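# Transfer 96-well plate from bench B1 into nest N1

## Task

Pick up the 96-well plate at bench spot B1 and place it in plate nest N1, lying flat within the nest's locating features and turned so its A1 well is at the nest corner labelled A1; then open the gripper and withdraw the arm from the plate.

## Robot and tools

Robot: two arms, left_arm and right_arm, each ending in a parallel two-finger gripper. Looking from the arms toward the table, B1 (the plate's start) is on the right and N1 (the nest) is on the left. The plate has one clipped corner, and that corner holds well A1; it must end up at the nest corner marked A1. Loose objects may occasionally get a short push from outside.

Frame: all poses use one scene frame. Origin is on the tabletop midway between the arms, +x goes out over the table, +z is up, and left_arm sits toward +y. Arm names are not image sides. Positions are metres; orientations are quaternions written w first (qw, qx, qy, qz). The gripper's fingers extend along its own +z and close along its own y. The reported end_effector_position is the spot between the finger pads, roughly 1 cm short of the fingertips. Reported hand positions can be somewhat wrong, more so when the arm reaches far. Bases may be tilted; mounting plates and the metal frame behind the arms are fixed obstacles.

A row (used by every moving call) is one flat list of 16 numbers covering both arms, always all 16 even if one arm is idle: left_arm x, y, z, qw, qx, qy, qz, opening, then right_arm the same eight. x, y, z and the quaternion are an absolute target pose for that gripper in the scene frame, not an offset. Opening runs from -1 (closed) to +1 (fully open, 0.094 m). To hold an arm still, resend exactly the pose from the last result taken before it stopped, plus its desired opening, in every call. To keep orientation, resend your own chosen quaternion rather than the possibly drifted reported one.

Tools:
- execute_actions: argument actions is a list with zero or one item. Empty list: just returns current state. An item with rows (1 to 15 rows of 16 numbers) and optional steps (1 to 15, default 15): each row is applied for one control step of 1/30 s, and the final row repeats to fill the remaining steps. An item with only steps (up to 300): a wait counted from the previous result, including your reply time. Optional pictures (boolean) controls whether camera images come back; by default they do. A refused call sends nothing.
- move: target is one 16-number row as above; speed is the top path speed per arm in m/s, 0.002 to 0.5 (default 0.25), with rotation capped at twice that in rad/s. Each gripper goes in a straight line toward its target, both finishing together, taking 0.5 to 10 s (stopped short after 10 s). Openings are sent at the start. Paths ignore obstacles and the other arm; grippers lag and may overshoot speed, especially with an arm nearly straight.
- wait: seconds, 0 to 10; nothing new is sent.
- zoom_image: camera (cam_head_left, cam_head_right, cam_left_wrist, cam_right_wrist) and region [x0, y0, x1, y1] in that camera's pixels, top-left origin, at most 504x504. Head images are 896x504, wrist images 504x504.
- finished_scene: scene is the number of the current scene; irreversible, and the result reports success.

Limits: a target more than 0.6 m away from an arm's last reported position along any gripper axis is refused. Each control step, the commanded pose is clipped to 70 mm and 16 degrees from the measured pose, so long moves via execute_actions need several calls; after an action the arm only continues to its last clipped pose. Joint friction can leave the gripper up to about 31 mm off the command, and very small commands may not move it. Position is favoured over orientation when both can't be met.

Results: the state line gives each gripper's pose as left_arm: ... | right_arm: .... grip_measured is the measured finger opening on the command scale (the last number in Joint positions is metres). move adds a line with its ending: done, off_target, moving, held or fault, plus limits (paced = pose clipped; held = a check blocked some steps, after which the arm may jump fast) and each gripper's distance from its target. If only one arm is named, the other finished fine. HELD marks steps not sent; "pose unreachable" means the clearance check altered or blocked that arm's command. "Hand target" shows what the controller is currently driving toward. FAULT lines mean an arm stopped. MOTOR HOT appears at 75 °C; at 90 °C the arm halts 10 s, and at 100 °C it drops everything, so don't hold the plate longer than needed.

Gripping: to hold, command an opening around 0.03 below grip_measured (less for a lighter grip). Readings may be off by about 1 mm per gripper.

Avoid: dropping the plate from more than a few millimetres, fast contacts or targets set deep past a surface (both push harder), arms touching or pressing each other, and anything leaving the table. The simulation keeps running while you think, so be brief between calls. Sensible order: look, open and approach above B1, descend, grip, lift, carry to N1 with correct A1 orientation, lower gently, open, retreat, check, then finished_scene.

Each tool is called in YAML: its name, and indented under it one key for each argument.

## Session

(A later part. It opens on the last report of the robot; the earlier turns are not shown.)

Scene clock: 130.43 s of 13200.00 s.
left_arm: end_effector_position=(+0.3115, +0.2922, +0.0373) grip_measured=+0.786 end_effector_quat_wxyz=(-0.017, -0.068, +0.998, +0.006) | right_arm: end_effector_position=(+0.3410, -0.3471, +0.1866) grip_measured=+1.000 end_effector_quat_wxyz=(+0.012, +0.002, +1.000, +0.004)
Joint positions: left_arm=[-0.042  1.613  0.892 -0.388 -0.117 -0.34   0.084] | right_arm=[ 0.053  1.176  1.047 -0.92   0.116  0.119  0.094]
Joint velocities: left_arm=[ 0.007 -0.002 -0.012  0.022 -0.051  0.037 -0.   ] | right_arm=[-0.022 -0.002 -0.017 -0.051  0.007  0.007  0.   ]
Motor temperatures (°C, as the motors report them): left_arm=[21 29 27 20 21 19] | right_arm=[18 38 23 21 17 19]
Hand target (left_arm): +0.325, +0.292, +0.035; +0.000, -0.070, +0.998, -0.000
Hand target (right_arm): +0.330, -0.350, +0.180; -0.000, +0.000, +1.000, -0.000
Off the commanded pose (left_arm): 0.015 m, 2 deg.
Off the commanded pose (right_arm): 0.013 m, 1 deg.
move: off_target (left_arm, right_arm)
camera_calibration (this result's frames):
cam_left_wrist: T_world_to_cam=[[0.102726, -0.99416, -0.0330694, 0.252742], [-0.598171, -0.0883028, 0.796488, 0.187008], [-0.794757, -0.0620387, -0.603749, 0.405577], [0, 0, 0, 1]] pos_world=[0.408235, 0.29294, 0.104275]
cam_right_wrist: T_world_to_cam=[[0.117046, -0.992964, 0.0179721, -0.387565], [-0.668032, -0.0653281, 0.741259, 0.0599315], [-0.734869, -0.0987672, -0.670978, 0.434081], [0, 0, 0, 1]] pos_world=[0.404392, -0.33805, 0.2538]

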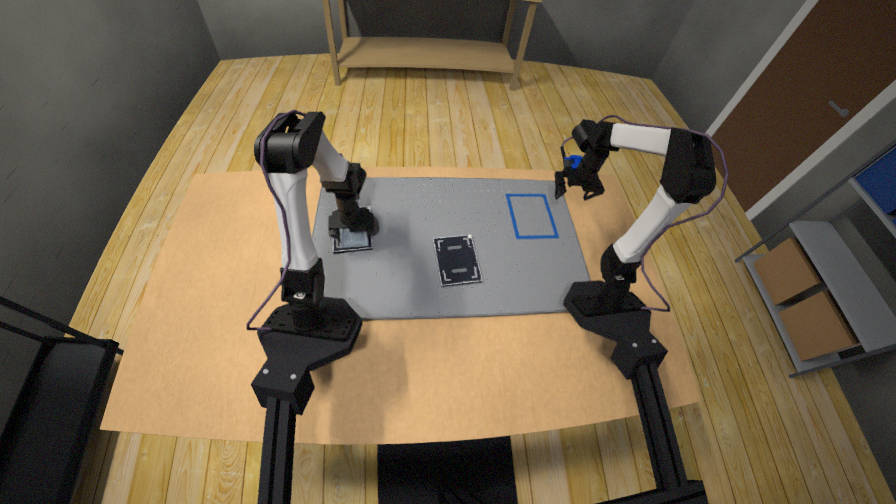

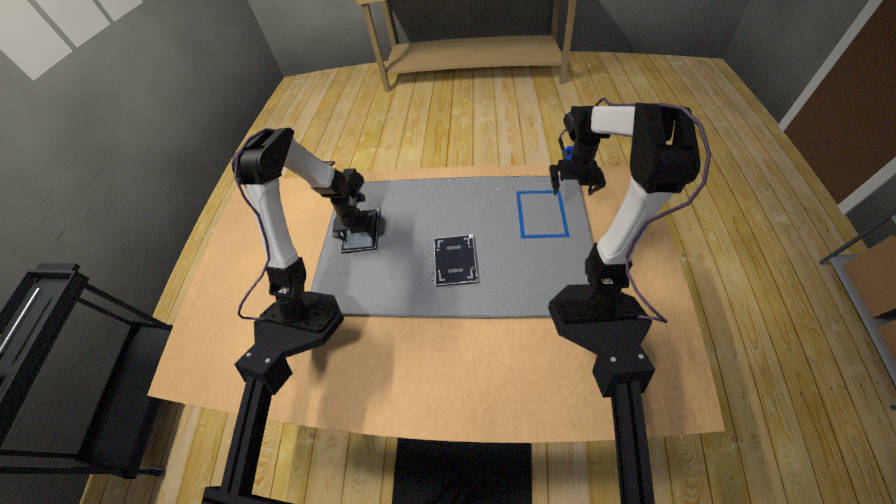

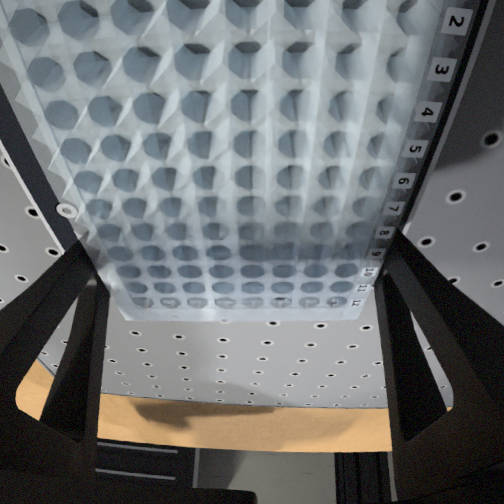

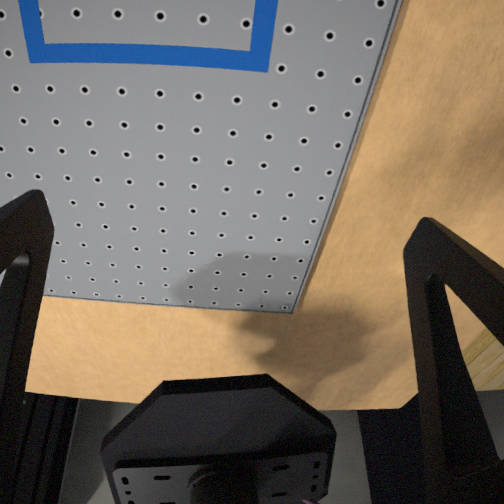

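move:
  target: [0.30,0.291,0.10,0,-0.07,0.9975,0,0.7,0.33,-0.35,0.18,0,0,1,0,1]
  speed: 0.08

move:
  target: [0.328,0.2945,0.036,0.01,-0.07,0.9975,0,0.7,0.33,-0.35,0.18,0,0,1,0,1]
  speed: 0.05

zoom_image:
  camera: "cam_head_right"
  region: [320,190,410,270]

zoom_image:
  camera: "cam_head_left"
  region: [310,190,400,270]

Scene clock: 141.53 s of 13200.00 s.
left_arm: end_effector_position=(+0.3088, +0.2911, +0.0990) grip_measured=+0.786 end_effector_quat_wxyz=(+0.007, -0.071, +0.997, -0.004) | right_arm: end_effector_position=(+0.3410, -0.3471, +0.1866) grip_measured=+1.000 end_effector_quat_wxyz=(+0.012, +0.002, +1.000, +0.004)
Joint positions: left_arm=[-0.072  1.376  0.875 -0.56  -0.126 -0.365  0.084] | right_arm=[ 0.053  1.176  1.047 -0.92   0.116  0.119  0.094]
Joint velocities: left_arm=[-0.002  0.022 -0.007 -0.066  0.022 -0.051 -0.001] | right_arm=[-0.012 -0.002 -0.007  0.007  0.007  0.066  0.   ]
Motor temperatures (°C, as the motors report them): left_arm=[20 29 27 20 21 19] | right_arm=[18 38 23 21 17 19]
Hand target (left_arm): +0.301, +0.291, +0.100; -0.000, -0.070, +0.998, +0.000
Hand target (right_arm): +0.330, -0.350, +0.180; -0.000, +0.000, +1.000, -0.000
Off the commanded pose (left_arm): 0.009 m, 1 deg.
Off the commanded pose (right_arm): 0.013 m, 1 deg.
After step 90, 6.80 s passed at rest.
move: off_target (right_arm)
camera_calibration (this result's frames):
cam_left_wrist: T_world_to_cam=[[0.108561, -0.994024, -0.0114267, 0.249964], [-0.636063, -0.0782916, 0.767655, 0.147837], [-0.763962, -0.0760696, -0.640762, 0.438893], [0, 0, 0, 1]] pos_world=[0.402195, 0.293431, 0.170594]
cam_right_wrist: T_world_to_cam=[[0.117046, -0.992964, 0.0179721, -0.387565], [-0.668032, -0.0653281, 0.741259, 0.0599315], [-0.734869, -0.0987672, -0.670978, 0.434081], [0, 0, 0, 1]] pos_world=[0.404392, -0.33805, 0.2538]

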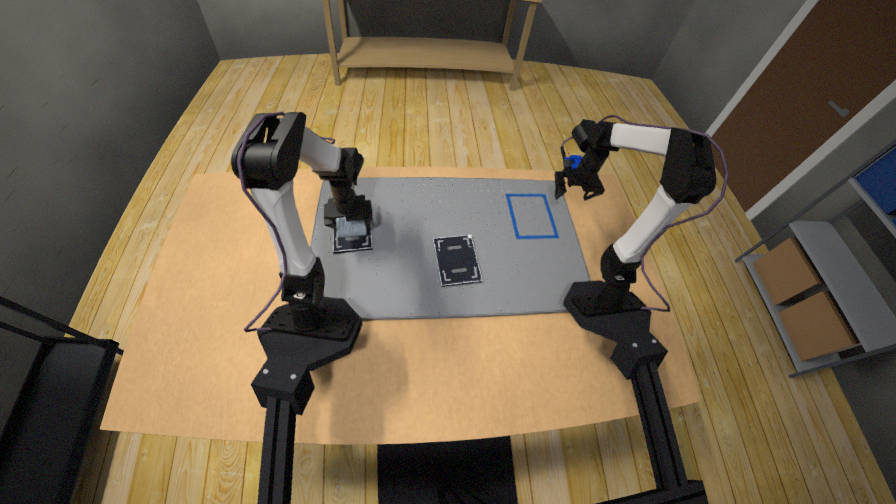

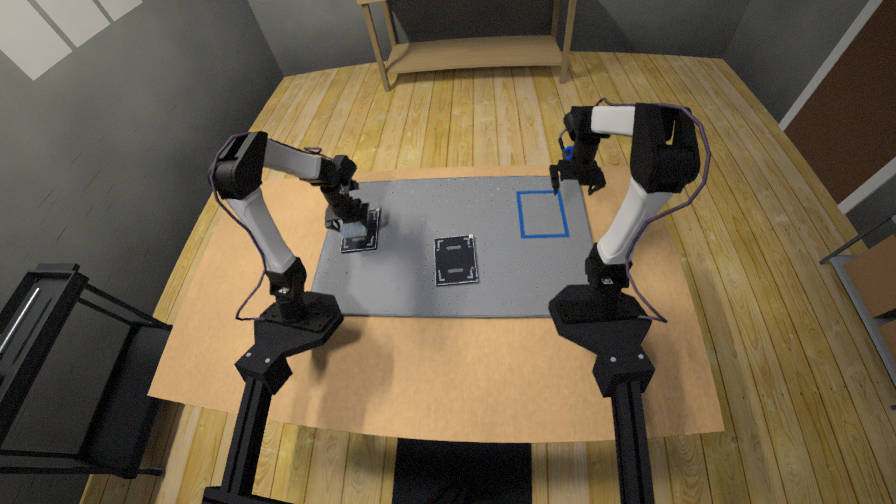

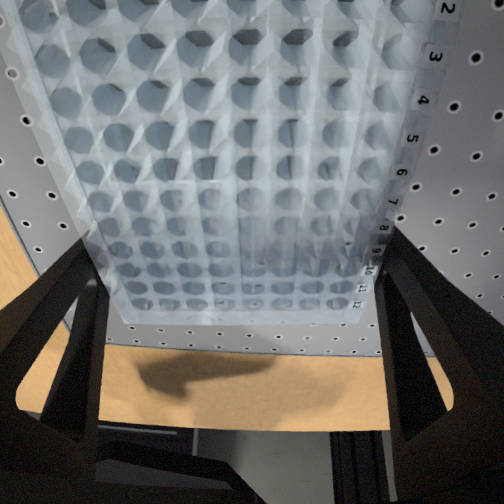

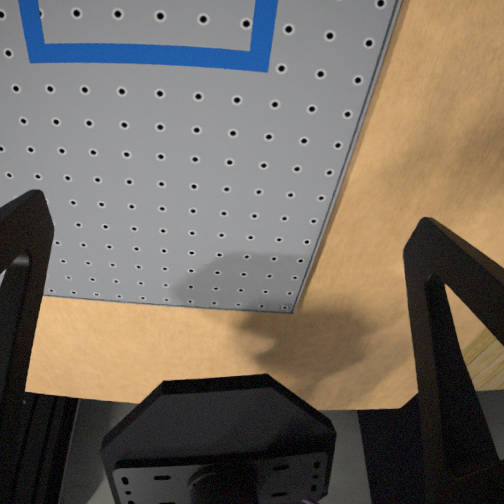

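Scene clock: 143.30 s of 13200.00 s.
left_arm: end_effector_position=(+0.3155, +0.2937, +0.0381) grip_measured=+0.786 end_effector_quat_wxyz=(-0.002, -0.068, +0.998, +0.003) | right_arm: end_effector_position=(+0.3410, -0.3471, +0.1866) grip_measured=+1.000 end_effector_quat_wxyz=(+0.012, +0.002, +1.000, +0.004)
Joint positions: left_arm=[-0.035  1.6    0.875 -0.353 -0.117 -0.331  0.084] | right_arm=[ 0.053  1.176  1.047 -0.92   0.116  0.119  0.094]
Joint velocities: left_arm=[-0.017  0.002  0.007 -0.007  0.066  0.037 -0.001] | right_arm=[-0.007 -0.007 -0.012 -0.095 -0.007 -0.051  0.   ]
Motor temperatures (°C, as the motors report them): left_arm=[20 29 27 20 21 19] | right_arm=[18 38 23 21 17 19]
Hand target (left_arm): +0.327, +0.294, +0.036; +0.010, -0.070, +0.998, -0.000
Hand target (right_arm): +0.330, -0.350, +0.180; -0.000, +0.000, +1.000, -0.000
Off the commanded pose (left_arm): 0.013 m, 1 deg.
Off the commanded pose (right_arm): 0.013 m, 1 deg.
move: off_target (left_arm, right_arm)
camera_calibration (this result's frames):
cam_left_wrist: T_world_to_cam=[[0.103315, -0.994287, -0.0268086, 0.25351], [-0.621835, -0.0856031, 0.778455, 0.196363], [-0.776303, -0.0637554, -0.627127, 0.404946], [0, 0, 0, 1]] pos_world=[0.410275, 0.294689, 0.107889]
cam_right_wrist: T_world_to_cam=[[0.117046, -0.992964, 0.0179721, -0.387565], [-0.668032, -0.0653281, 0.741259, 0.0599315], [-0.734869, -0.0987672, -0.670978, 0.434081], [0, 0, 0, 1]] pos_world=[0.404392, -0.33805, 0.2538]

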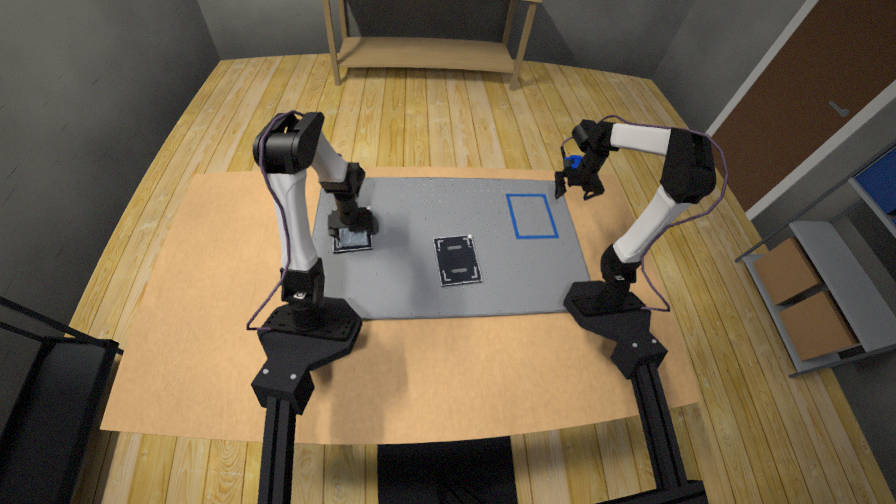

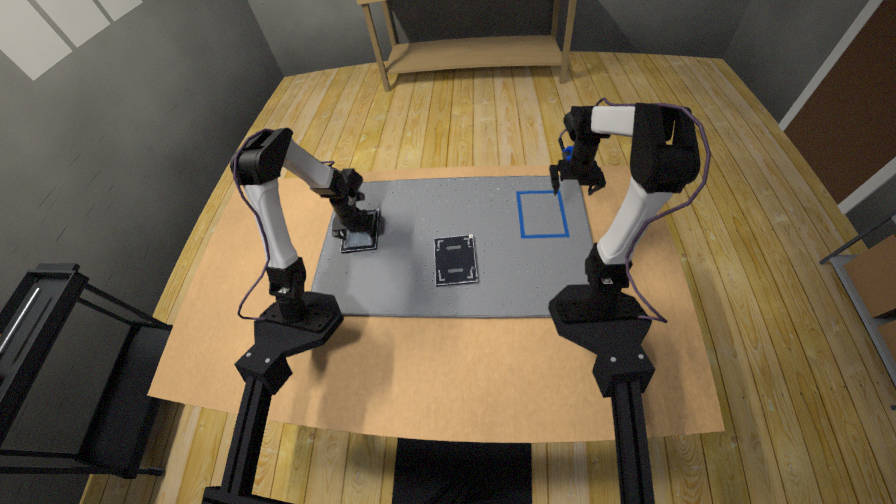

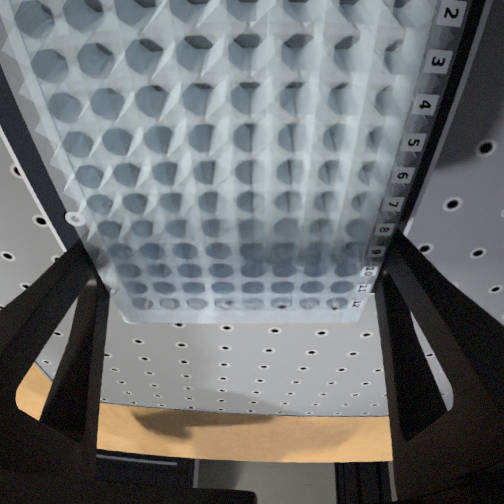

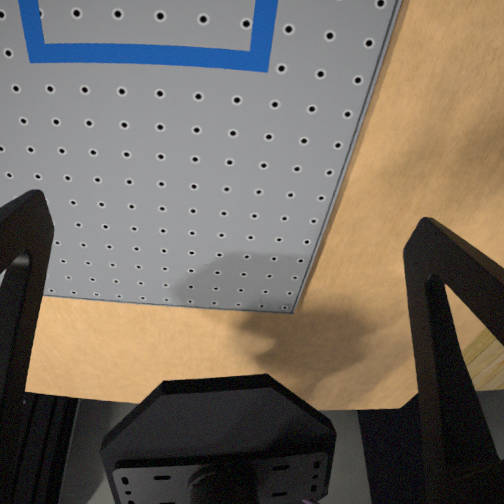

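Region (320, 190, 410, 270) of cam_head_right's 896x504 image, scaled by 5.600, with more detail than that image has.

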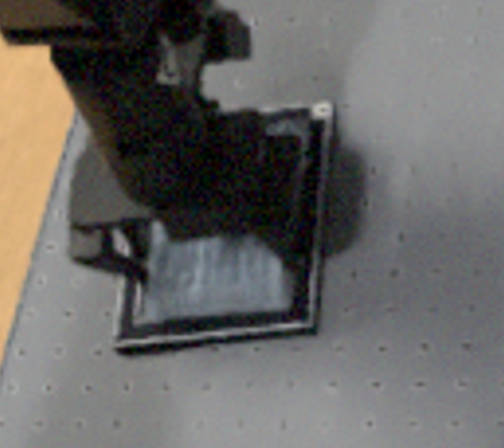

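Region (310, 190, 400, 270) of cam_head_left's 896x504 image, scaled by 5.600, with more detail than that image has.

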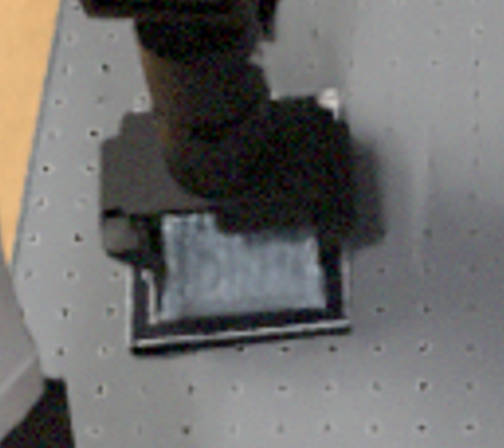

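move:
  target: [0.329,0.296,0.024,0.01,-0.07,0.9975,0,0.7,0.33,-0.35,0.18,0,0,1,0,1]
  speed: 0.015

zoom_image:
  camera: "cam_head_right"
  region: [320,190,410,270]

zoom_image:
  camera: "cam_head_left"
  region: [310,190,400,270]

Scene clock: 150.60 s of 13200.00 s.
left_arm: end_effector_position=(+0.3165, +0.2935, +0.0358) grip_measured=+0.786 end_effector_quat_wxyz=(-0.004, -0.069, +0.998, -0.004) | right_arm: end_effector_position=(+0.3410, -0.3471, +0.1866) grip_measured=+1.000 end_effector_quat_wxyz=(+0.012, +0.002, +1.000, +0.004)
Joint positions: left_arm=[-0.027  1.609  0.878 -0.346 -0.1   -0.324  0.084] | right_arm=[ 0.053  1.176  1.047 -0.92   0.116  0.119  0.094]
Joint velocities: left_arm=[-0.017 -0.002  0.012  0.081 -0.022  0.037 -0.001] | right_arm=[ 0.017  0.017  0.002 -0.066  0.037 -0.051  0.   ]
Motor temperatures (°C, as the motors report them): left_arm=[20 28 27 20 21 19] | right_arm=[18 38 23 21 17 19]
Hand target (left_arm): +0.328, +0.296, +0.025; +0.010, -0.070, +0.997, -0.000
Hand target (right_arm): +0.330, -0.350, +0.180; -0.000, +0.000, +1.000, -0.000
Off the commanded pose (left_arm): 0.017 m, 2 deg.
Off the commanded pose (right_arm): 0.013 m, 1 deg.
After step 90, 2.80 s passed at rest.
move: off_target (left_arm, right_arm)
camera_calibration (this result's frames):
cam_left_wrist: T_world_to_cam=[[0.104276, -0.994451, -0.0139111, 0.252446], [-0.620009, -0.075937, 0.780911, 0.195145], [-0.777635, -0.0728056, -0.624487, 0.407221], [0, 0, 0, 1]] pos_world=[0.411337, 0.295511, 0.105425]
cam_right_wrist: T_world_to_cam=[[0.117046, -0.992964, 0.0179721, -0.387565], [-0.668032, -0.0653281, 0.741259, 0.0599315], [-0.734869, -0.0987672, -0.670978, 0.434081], [0, 0, 0, 1]] pos_world=[0.404392, -0.33805, 0.2538]

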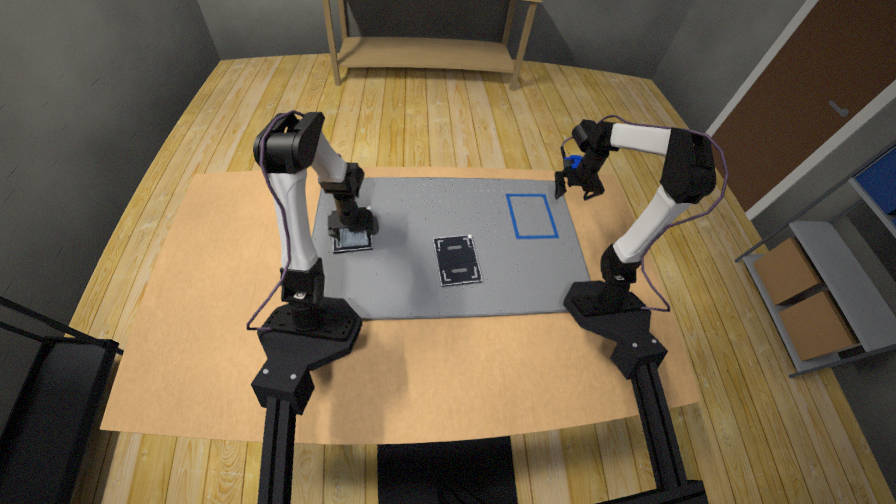

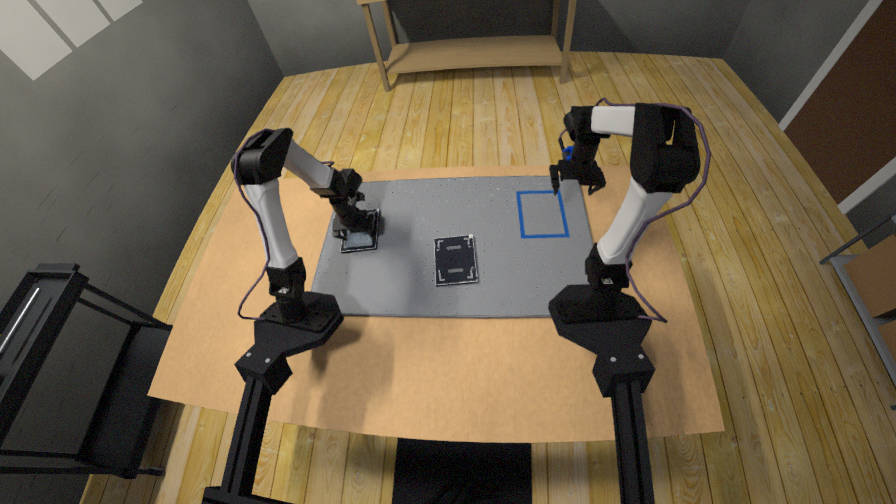

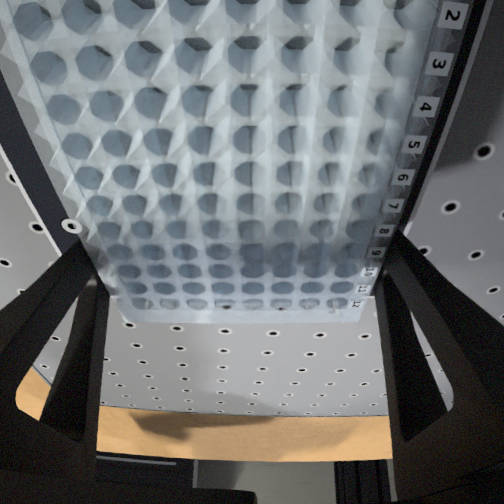

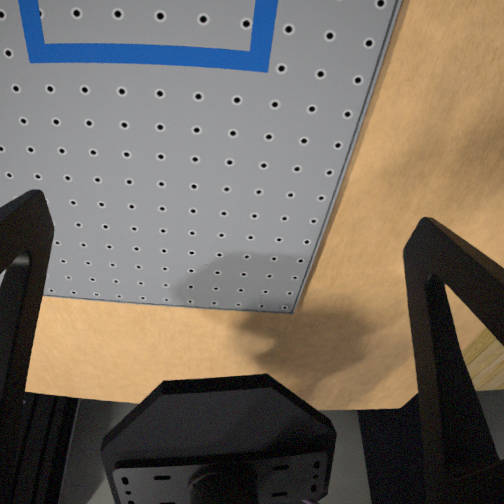

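Region (320, 190, 410, 270) of cam_head_right's 896x504 image, scaled by 5.600, with more detail than that image has.

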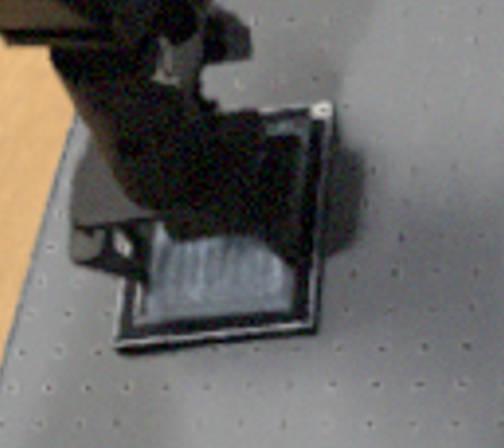

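Region (310, 190, 400, 270) of cam_head_left's 896x504 image, scaled by 5.600, with more detail than that image has.

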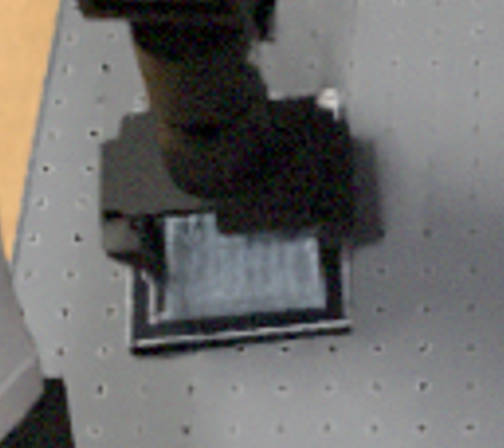

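move:
  target: [0.329,0.303,0.028,0.01,-0.07,0.9975,0,0.7,0.33,-0.35,0.18,0,0,1,0,1]
  speed: 0.01

zoom_image:
  camera: "cam_head_left"
  region: [310,190,400,270]

Scene clock: 154.97 s of 13200.00 s.
left_arm: end_effector_position=(+0.3161, +0.2943, +0.0358) grip_measured=+0.786 end_effector_quat_wxyz=(-0.007, -0.068, +0.998, -0.011) | right_arm: end_effector_position=(+0.3410, -0.3471, +0.1866) grip_measured=+1.000 end_effector_quat_wxyz=(+0.012, +0.002, +1.000, +0.004)
Joint positions: left_arm=[-0.015  1.608  0.878 -0.349 -0.077 -0.312  0.084] | right_arm=[ 0.053  1.176  1.047 -0.92   0.116  0.119  0.094]
Joint velocities: left_arm=[-0.017 -0.012  0.002 -0.066 -0.022  0.007  0.001] | right_arm=[ 0.007  0.002  0.002 -0.022 -0.022 -0.007  0.   ]
Motor temperatures (°C, as the motors report them): left_arm=[20 28 27 20 21 19] | right_arm=[18 38 23 21 17 19]
Hand target (left_arm): +0.328, +0.303, +0.029; +0.010, -0.070, +0.998, -0.000
Hand target (right_arm): +0.330, -0.350, +0.180; -0.000, +0.000, +1.000, -0.000
Off the commanded pose (left_arm): 0.017 m, 2 deg.
Off the commanded pose (right_arm): 0.013 m, 1 deg.
move: off_target (left_arm, right_arm)
camera_calibration (this result's frames):
cam_left_wrist: T_world_to_cam=[[0.103106, -0.994669, 0.00156761, 0.253077], [-0.616135, -0.0626304, 0.785146, 0.189702], [-0.780863, -0.0819192, -0.619308, 0.410522], [0, 0, 0, 1]] pos_world=[0.41135, 0.297239, 0.104899]
cam_right_wrist: T_world_to_cam=[[0.117046, -0.992964, 0.0179721, -0.387565], [-0.668032, -0.0653281, 0.741259, 0.0599315], [-0.734869, -0.0987672, -0.670978, 0.434081], [0, 0, 0, 1]] pos_world=[0.404392, -0.33805, 0.2538]

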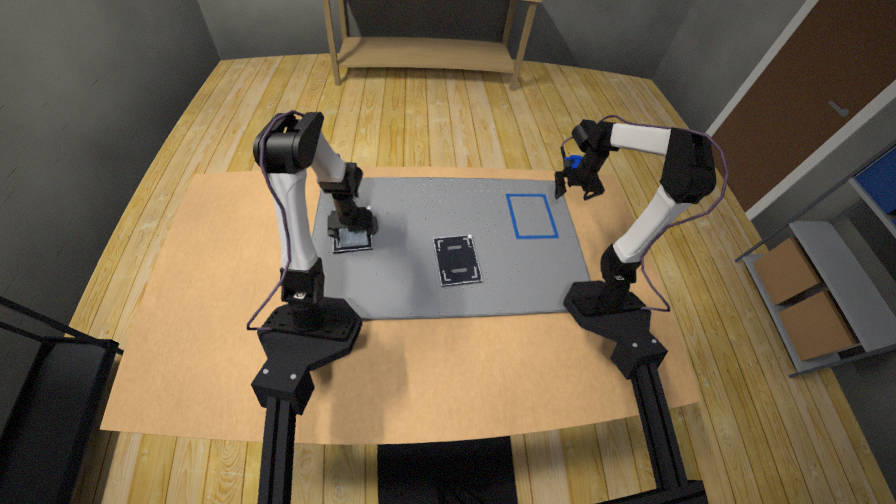

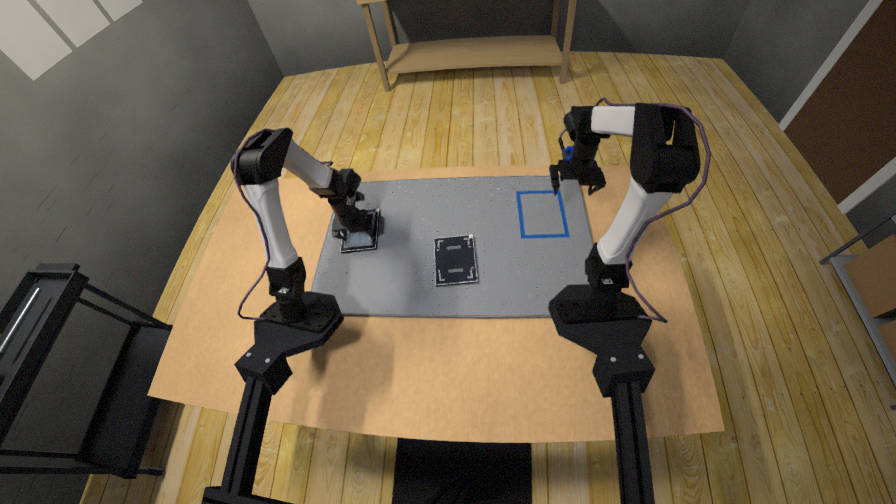

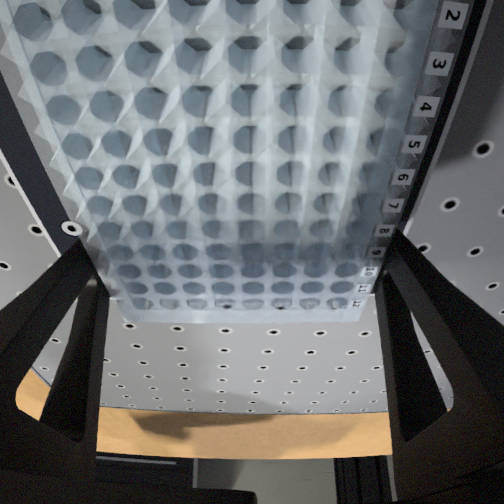

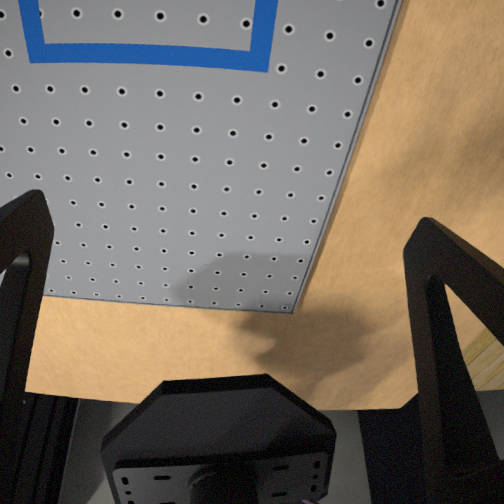

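Region (310, 190, 400, 270) of cam_head_left's 896x504 image, scaled by 5.600, with more detail than that image has.

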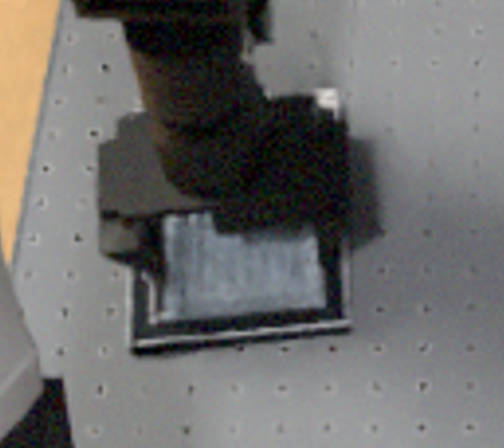

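move:
  target: [0.329,0.292,0.02,0.01,-0.07,0.9975,0,0.7,0.33,-0.35,0.18,0,0,1,0,1]
  speed: 0.01

zoom_image:
  camera: "cam_head_left"
  region: [310,190,400,270]

zoom_image:
  camera: "cam_head_right"
  region: [320,190,410,270]

Scene clock: 160.67 s of 13200.00 s.
left_arm: end_effector_position=(+0.3166, +0.2937, +0.0354) grip_measured=+0.786 end_effector_quat_wxyz=(-0.007, -0.068, +0.998, -0.007) | right_arm: end_effector_position=(+0.3410, -0.3471, +0.1866) grip_measured=+1.000 end_effector_quat_wxyz=(+0.012, +0.002, +1.000, +0.004)
Joint positions: left_arm=[-0.021  1.613  0.884 -0.353 -0.088 -0.318  0.084] | right_arm=[ 0.053  1.176  1.047 -0.92   0.116  0.119  0.094]
Joint velocities: left_arm=[-0.007 -0.017 -0.017 -0.081  0.022  0.007 -0.001] | right_arm=[ 0.012  0.007 -0.012 -0.007  0.051  0.037  0.   ]
Motor temperatures (°C, as the motors report them): left_arm=[20 28 27 20 21 19] | right_arm=[18 38 23 21 17 19]
Hand target (left_arm): +0.328, +0.292, +0.021; +0.010, -0.070, +0.997, -0.001
Hand target (right_arm): +0.330, -0.350, +0.180; -0.000, +0.000, +1.000, -0.000
Off the commanded pose (left_arm): 0.020 m, 2 deg.
Off the commanded pose (right_arm): 0.013 m, 1 deg.
After step 90, 0.43 s passed at rest.
move: off_target (left_arm, right_arm)
camera_calibration (this result's frames):
cam_left_wrist: T_world_to_cam=[[0.103802, -0.994575, -0.0067682, 0.252505], [-0.614864, -0.0695181, 0.785563, 0.191945], [-0.781772, -0.0773815, -0.618744, 0.40953], [0, 0, 0, 1]] pos_world=[0.411968, 0.296168, 0.104318]
cam_right_wrist: T_world_to_cam=[[0.117046, -0.992964, 0.0179721, -0.387565], [-0.668032, -0.0653281, 0.741259, 0.0599315], [-0.734869, -0.0987672, -0.670978, 0.434081], [0, 0, 0, 1]] pos_world=[0.404392, -0.33805, 0.2538]

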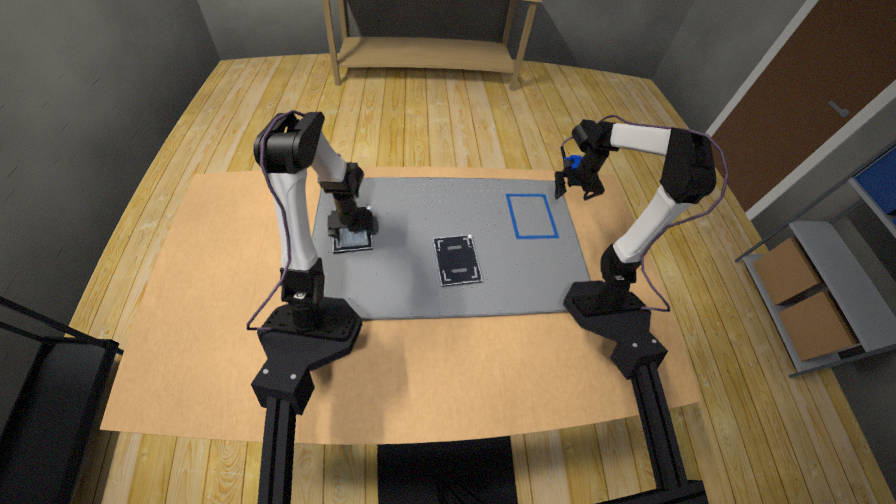

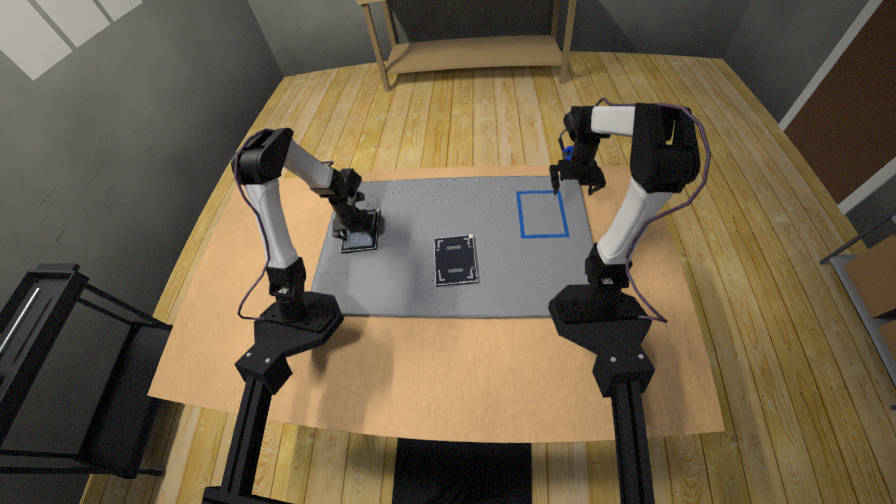

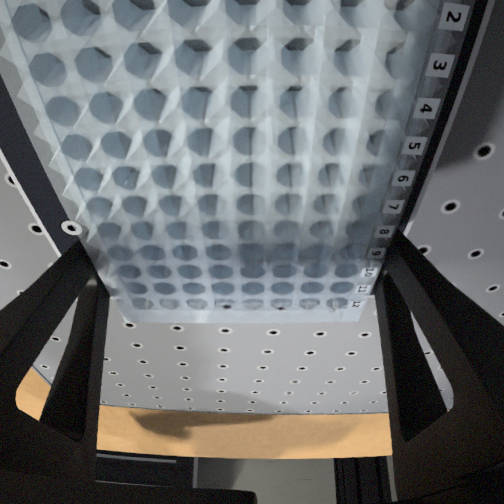

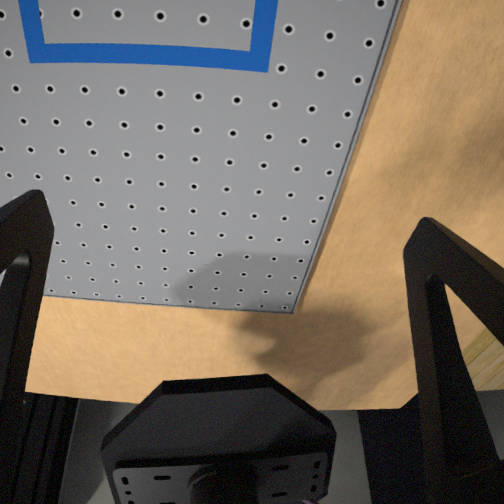

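Region (310, 190, 400, 270) of cam_head_left's 896x504 image, scaled by 5.600, with more detail than that image has.

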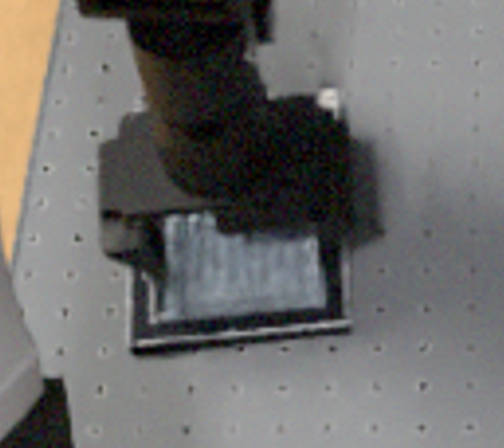

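Region (320, 190, 410, 270) of cam_head_right's 896x504 image, scaled by 5.600, with more detail than that image has.

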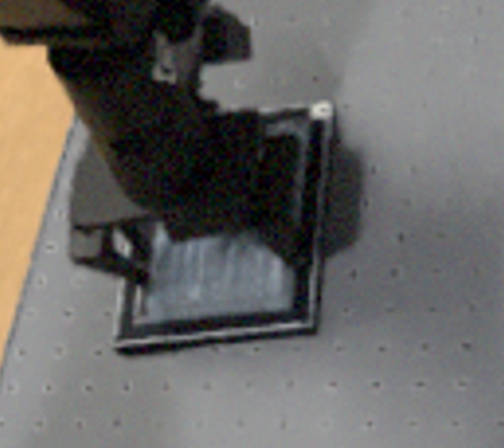

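move:
  target: [0.317,0.294,0.035,0,-0.07,0.9975,0,1,0.33,-0.35,0.18,0,0,1,0,1]
  speed: 0.01

move:
  target: [0.31,0.294,0.16,0,-0.07,0.9975,0,1,0.33,-0.35,0.18,0,0,1,0,1]
  speed: 0.08

zoom_image:
  camera: "cam_left_wrist"
  region: [100,0,400,300]

Scene clock: 166.20 s of 13200.00 s.
left_arm: end_effector_position=(+0.3166, +0.2927, +0.0358) grip_measured=+1.000 end_effector_quat_wxyz=(-0.007, -0.068, +0.998, -0.008) | right_arm: end_effector_position=(+0.3410, -0.3471, +0.1866) grip_measured=+1.000 end_effector_quat_wxyz=(+0.012, +0.002, +1.000, +0.004)
Joint positions: left_arm=[-0.023  1.612  0.884 -0.353 -0.087 -0.32   0.094] | right_arm=[ 0.053  1.176  1.047 -0.92   0.116  0.119  0.094]
Joint velocities: left_arm=[ 0.002  0.007 -0.007  0.066 -0.007 -0.037  0.   ] | right_arm=[-0.002  0.012  0.002 -0.022 -0.022 -0.022  0.   ]
Motor temperatures (°C, as the motors report them): left_arm=[20 28 27 20 21 19] | right_arm=[18 38 23 21 17 19]
Hand target (left_arm): +0.317, +0.294, +0.035; -0.000, -0.070, +0.998, -0.000
Hand target (right_arm): +0.330, -0.350, +0.180; -0.000, +0.000, +1.000, -0.000
Off the commanded pose (left_arm): 0.002 m, 1 deg.
Off the commanded pose (right_arm): 0.013 m, 1 deg.
After step 90, 1.00 s passed at rest.
move: off_target (right_arm)
camera_calibration (this result's frames):
cam_left_wrist: T_world_to_cam=[[0.103426, -0.994624, -0.00502677, 0.251574], [-0.615114, -0.0679325, 0.785506, 0.191133], [-0.781625, -0.0781497, -0.618834, 0.409821], [0, 0, 0, 1]] pos_world=[0.411875, 0.295233, 0.104739]
cam_right_wrist: T_world_to_cam=[[0.117046, -0.992964, 0.0179721, -0.387565], [-0.668032, -0.0653281, 0.741259, 0.0599315], [-0.734869, -0.0987672, -0.670978, 0.434081], [0, 0, 0, 1]] pos_world=[0.404392, -0.33805, 0.2538]

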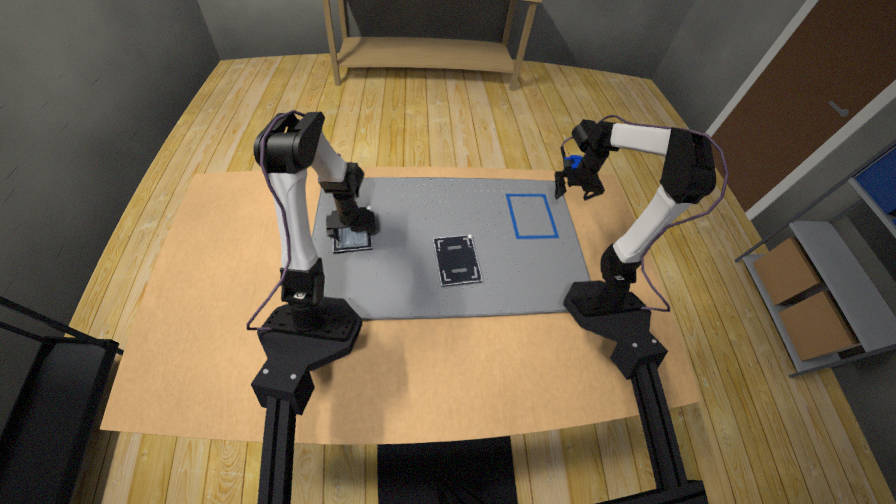

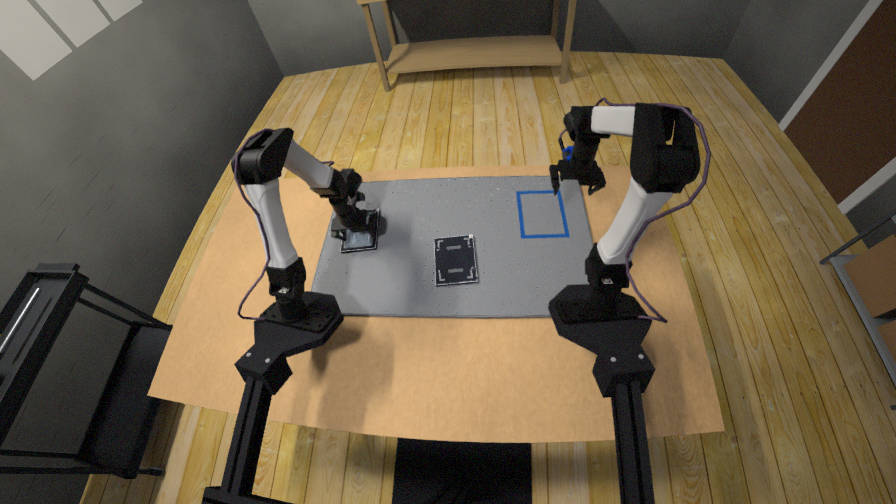

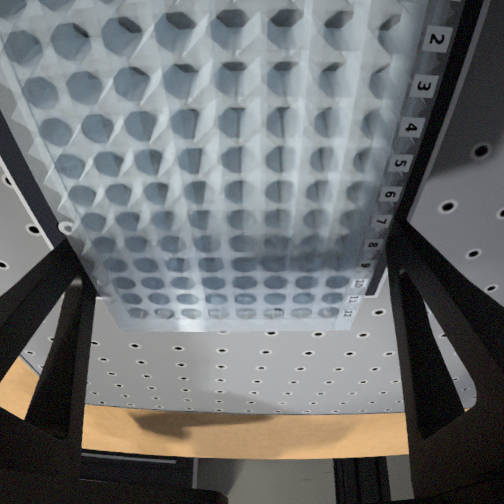

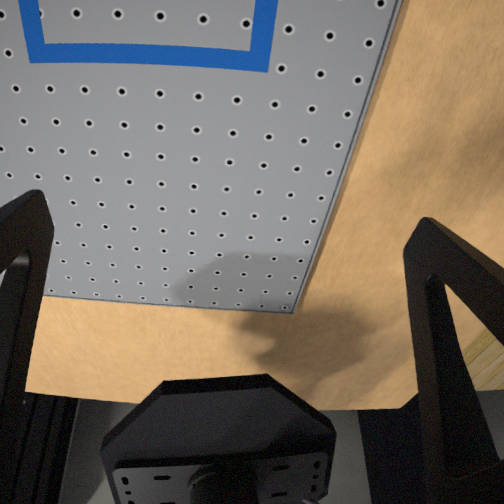

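Scene clock: 168.30 s of 13200.00 s.
left_arm: end_effector_position=(+0.3069, +0.2959, +0.1531) grip_measured=+1.000 end_effector_quat_wxyz=(-0.007, -0.069, +0.998, +0.000) | right_arm: end_effector_position=(+0.3410, -0.3471, +0.1866) grip_measured=+1.000 end_effector_quat_wxyz=(+0.012, +0.002, +1.000, +0.004)
Joint positions: left_arm=[-0.085  1.258  0.989 -0.823 -0.132 -0.377  0.094] | right_arm=[ 0.053  1.176  1.047 -0.92   0.116  0.119  0.094]
Joint velocities: left_arm=[-0.017  0.002 -0.002 -0.007  0.081  0.022  0.   ] | right_arm=[ 0.022  0.007  0.017  0.007  0.037 -0.022  0.   ]
Motor temperatures (°C, as the motors report them): left_arm=[20 28 27 20 21 19] | right_arm=[18 38 23 21 17 19]
Hand target (left_arm): +0.310, +0.295, +0.161; -0.000, -0.070, +0.998, +0.000
Hand target (right_arm): +0.330, -0.350, +0.180; -0.000, +0.000, +1.000, -0.000
Off the commanded pose (left_arm): 0.008 m, 1 deg.
Off the commanded pose (right_arm): 0.013 m, 1 deg.
move: off_target (right_arm)
camera_calibration (this result's frames):
cam_left_wrist: T_world_to_cam=[[0.10435, -0.994294, -0.022158, 0.258606], [-0.613595, -0.0818977, 0.785363, 0.0969433], [-0.782696, -0.0683562, -0.618639, 0.472535], [0, 0, 0, 1]] pos_world=[0.402349, 0.297371, 0.221923]
cam_right_wrist: T_world_to_cam=[[0.117046, -0.992964, 0.0179721, -0.387565], [-0.668032, -0.0653281, 0.741259, 0.0599315], [-0.734869, -0.0987672, -0.670978, 0.434081], [0, 0, 0, 1]] pos_world=[0.404392, -0.33805, 0.2538]

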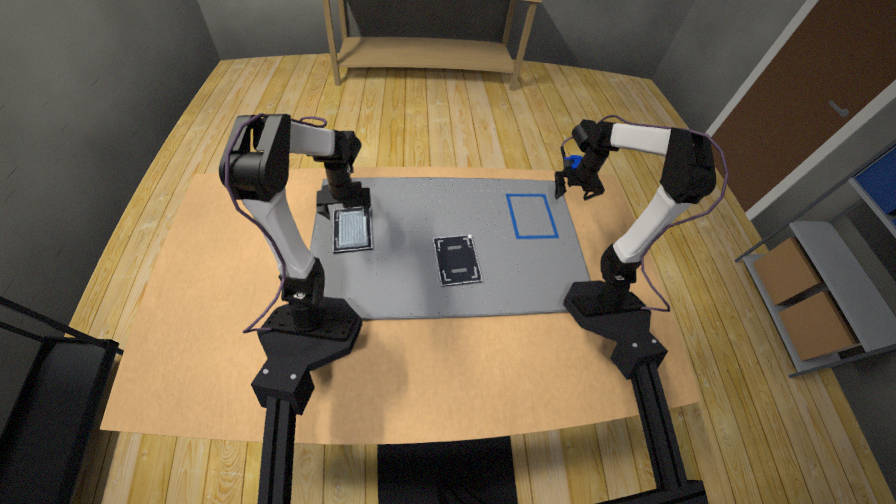

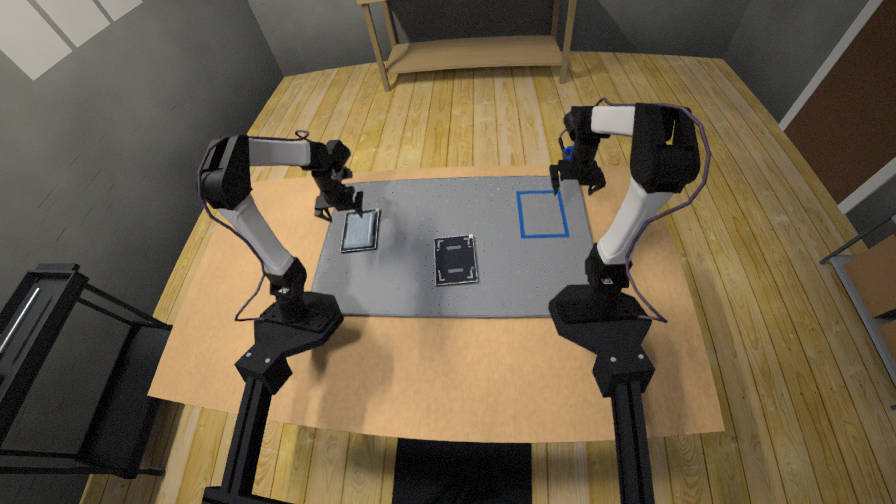

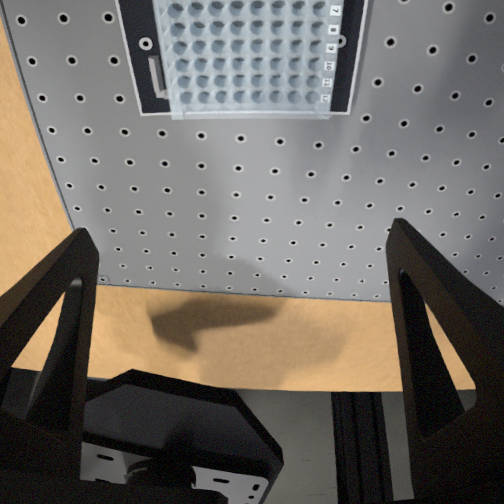

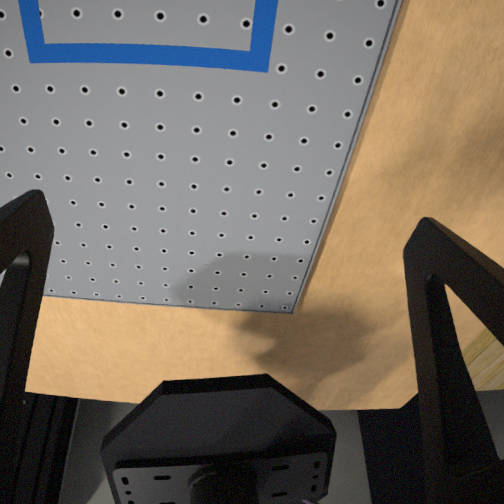

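Region (100, 0, 400, 300) of cam_left_wrist's 504x504 image, scaled by 1.680, with more detail than that image has.

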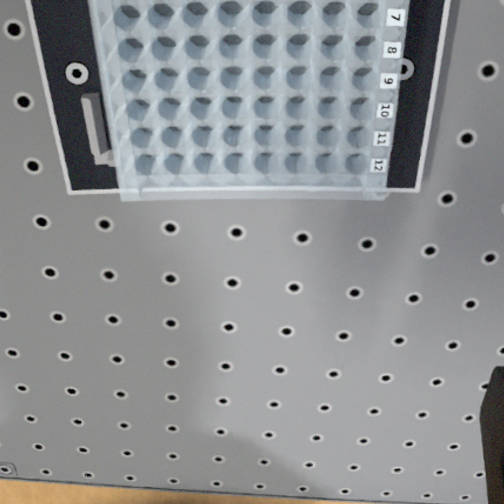

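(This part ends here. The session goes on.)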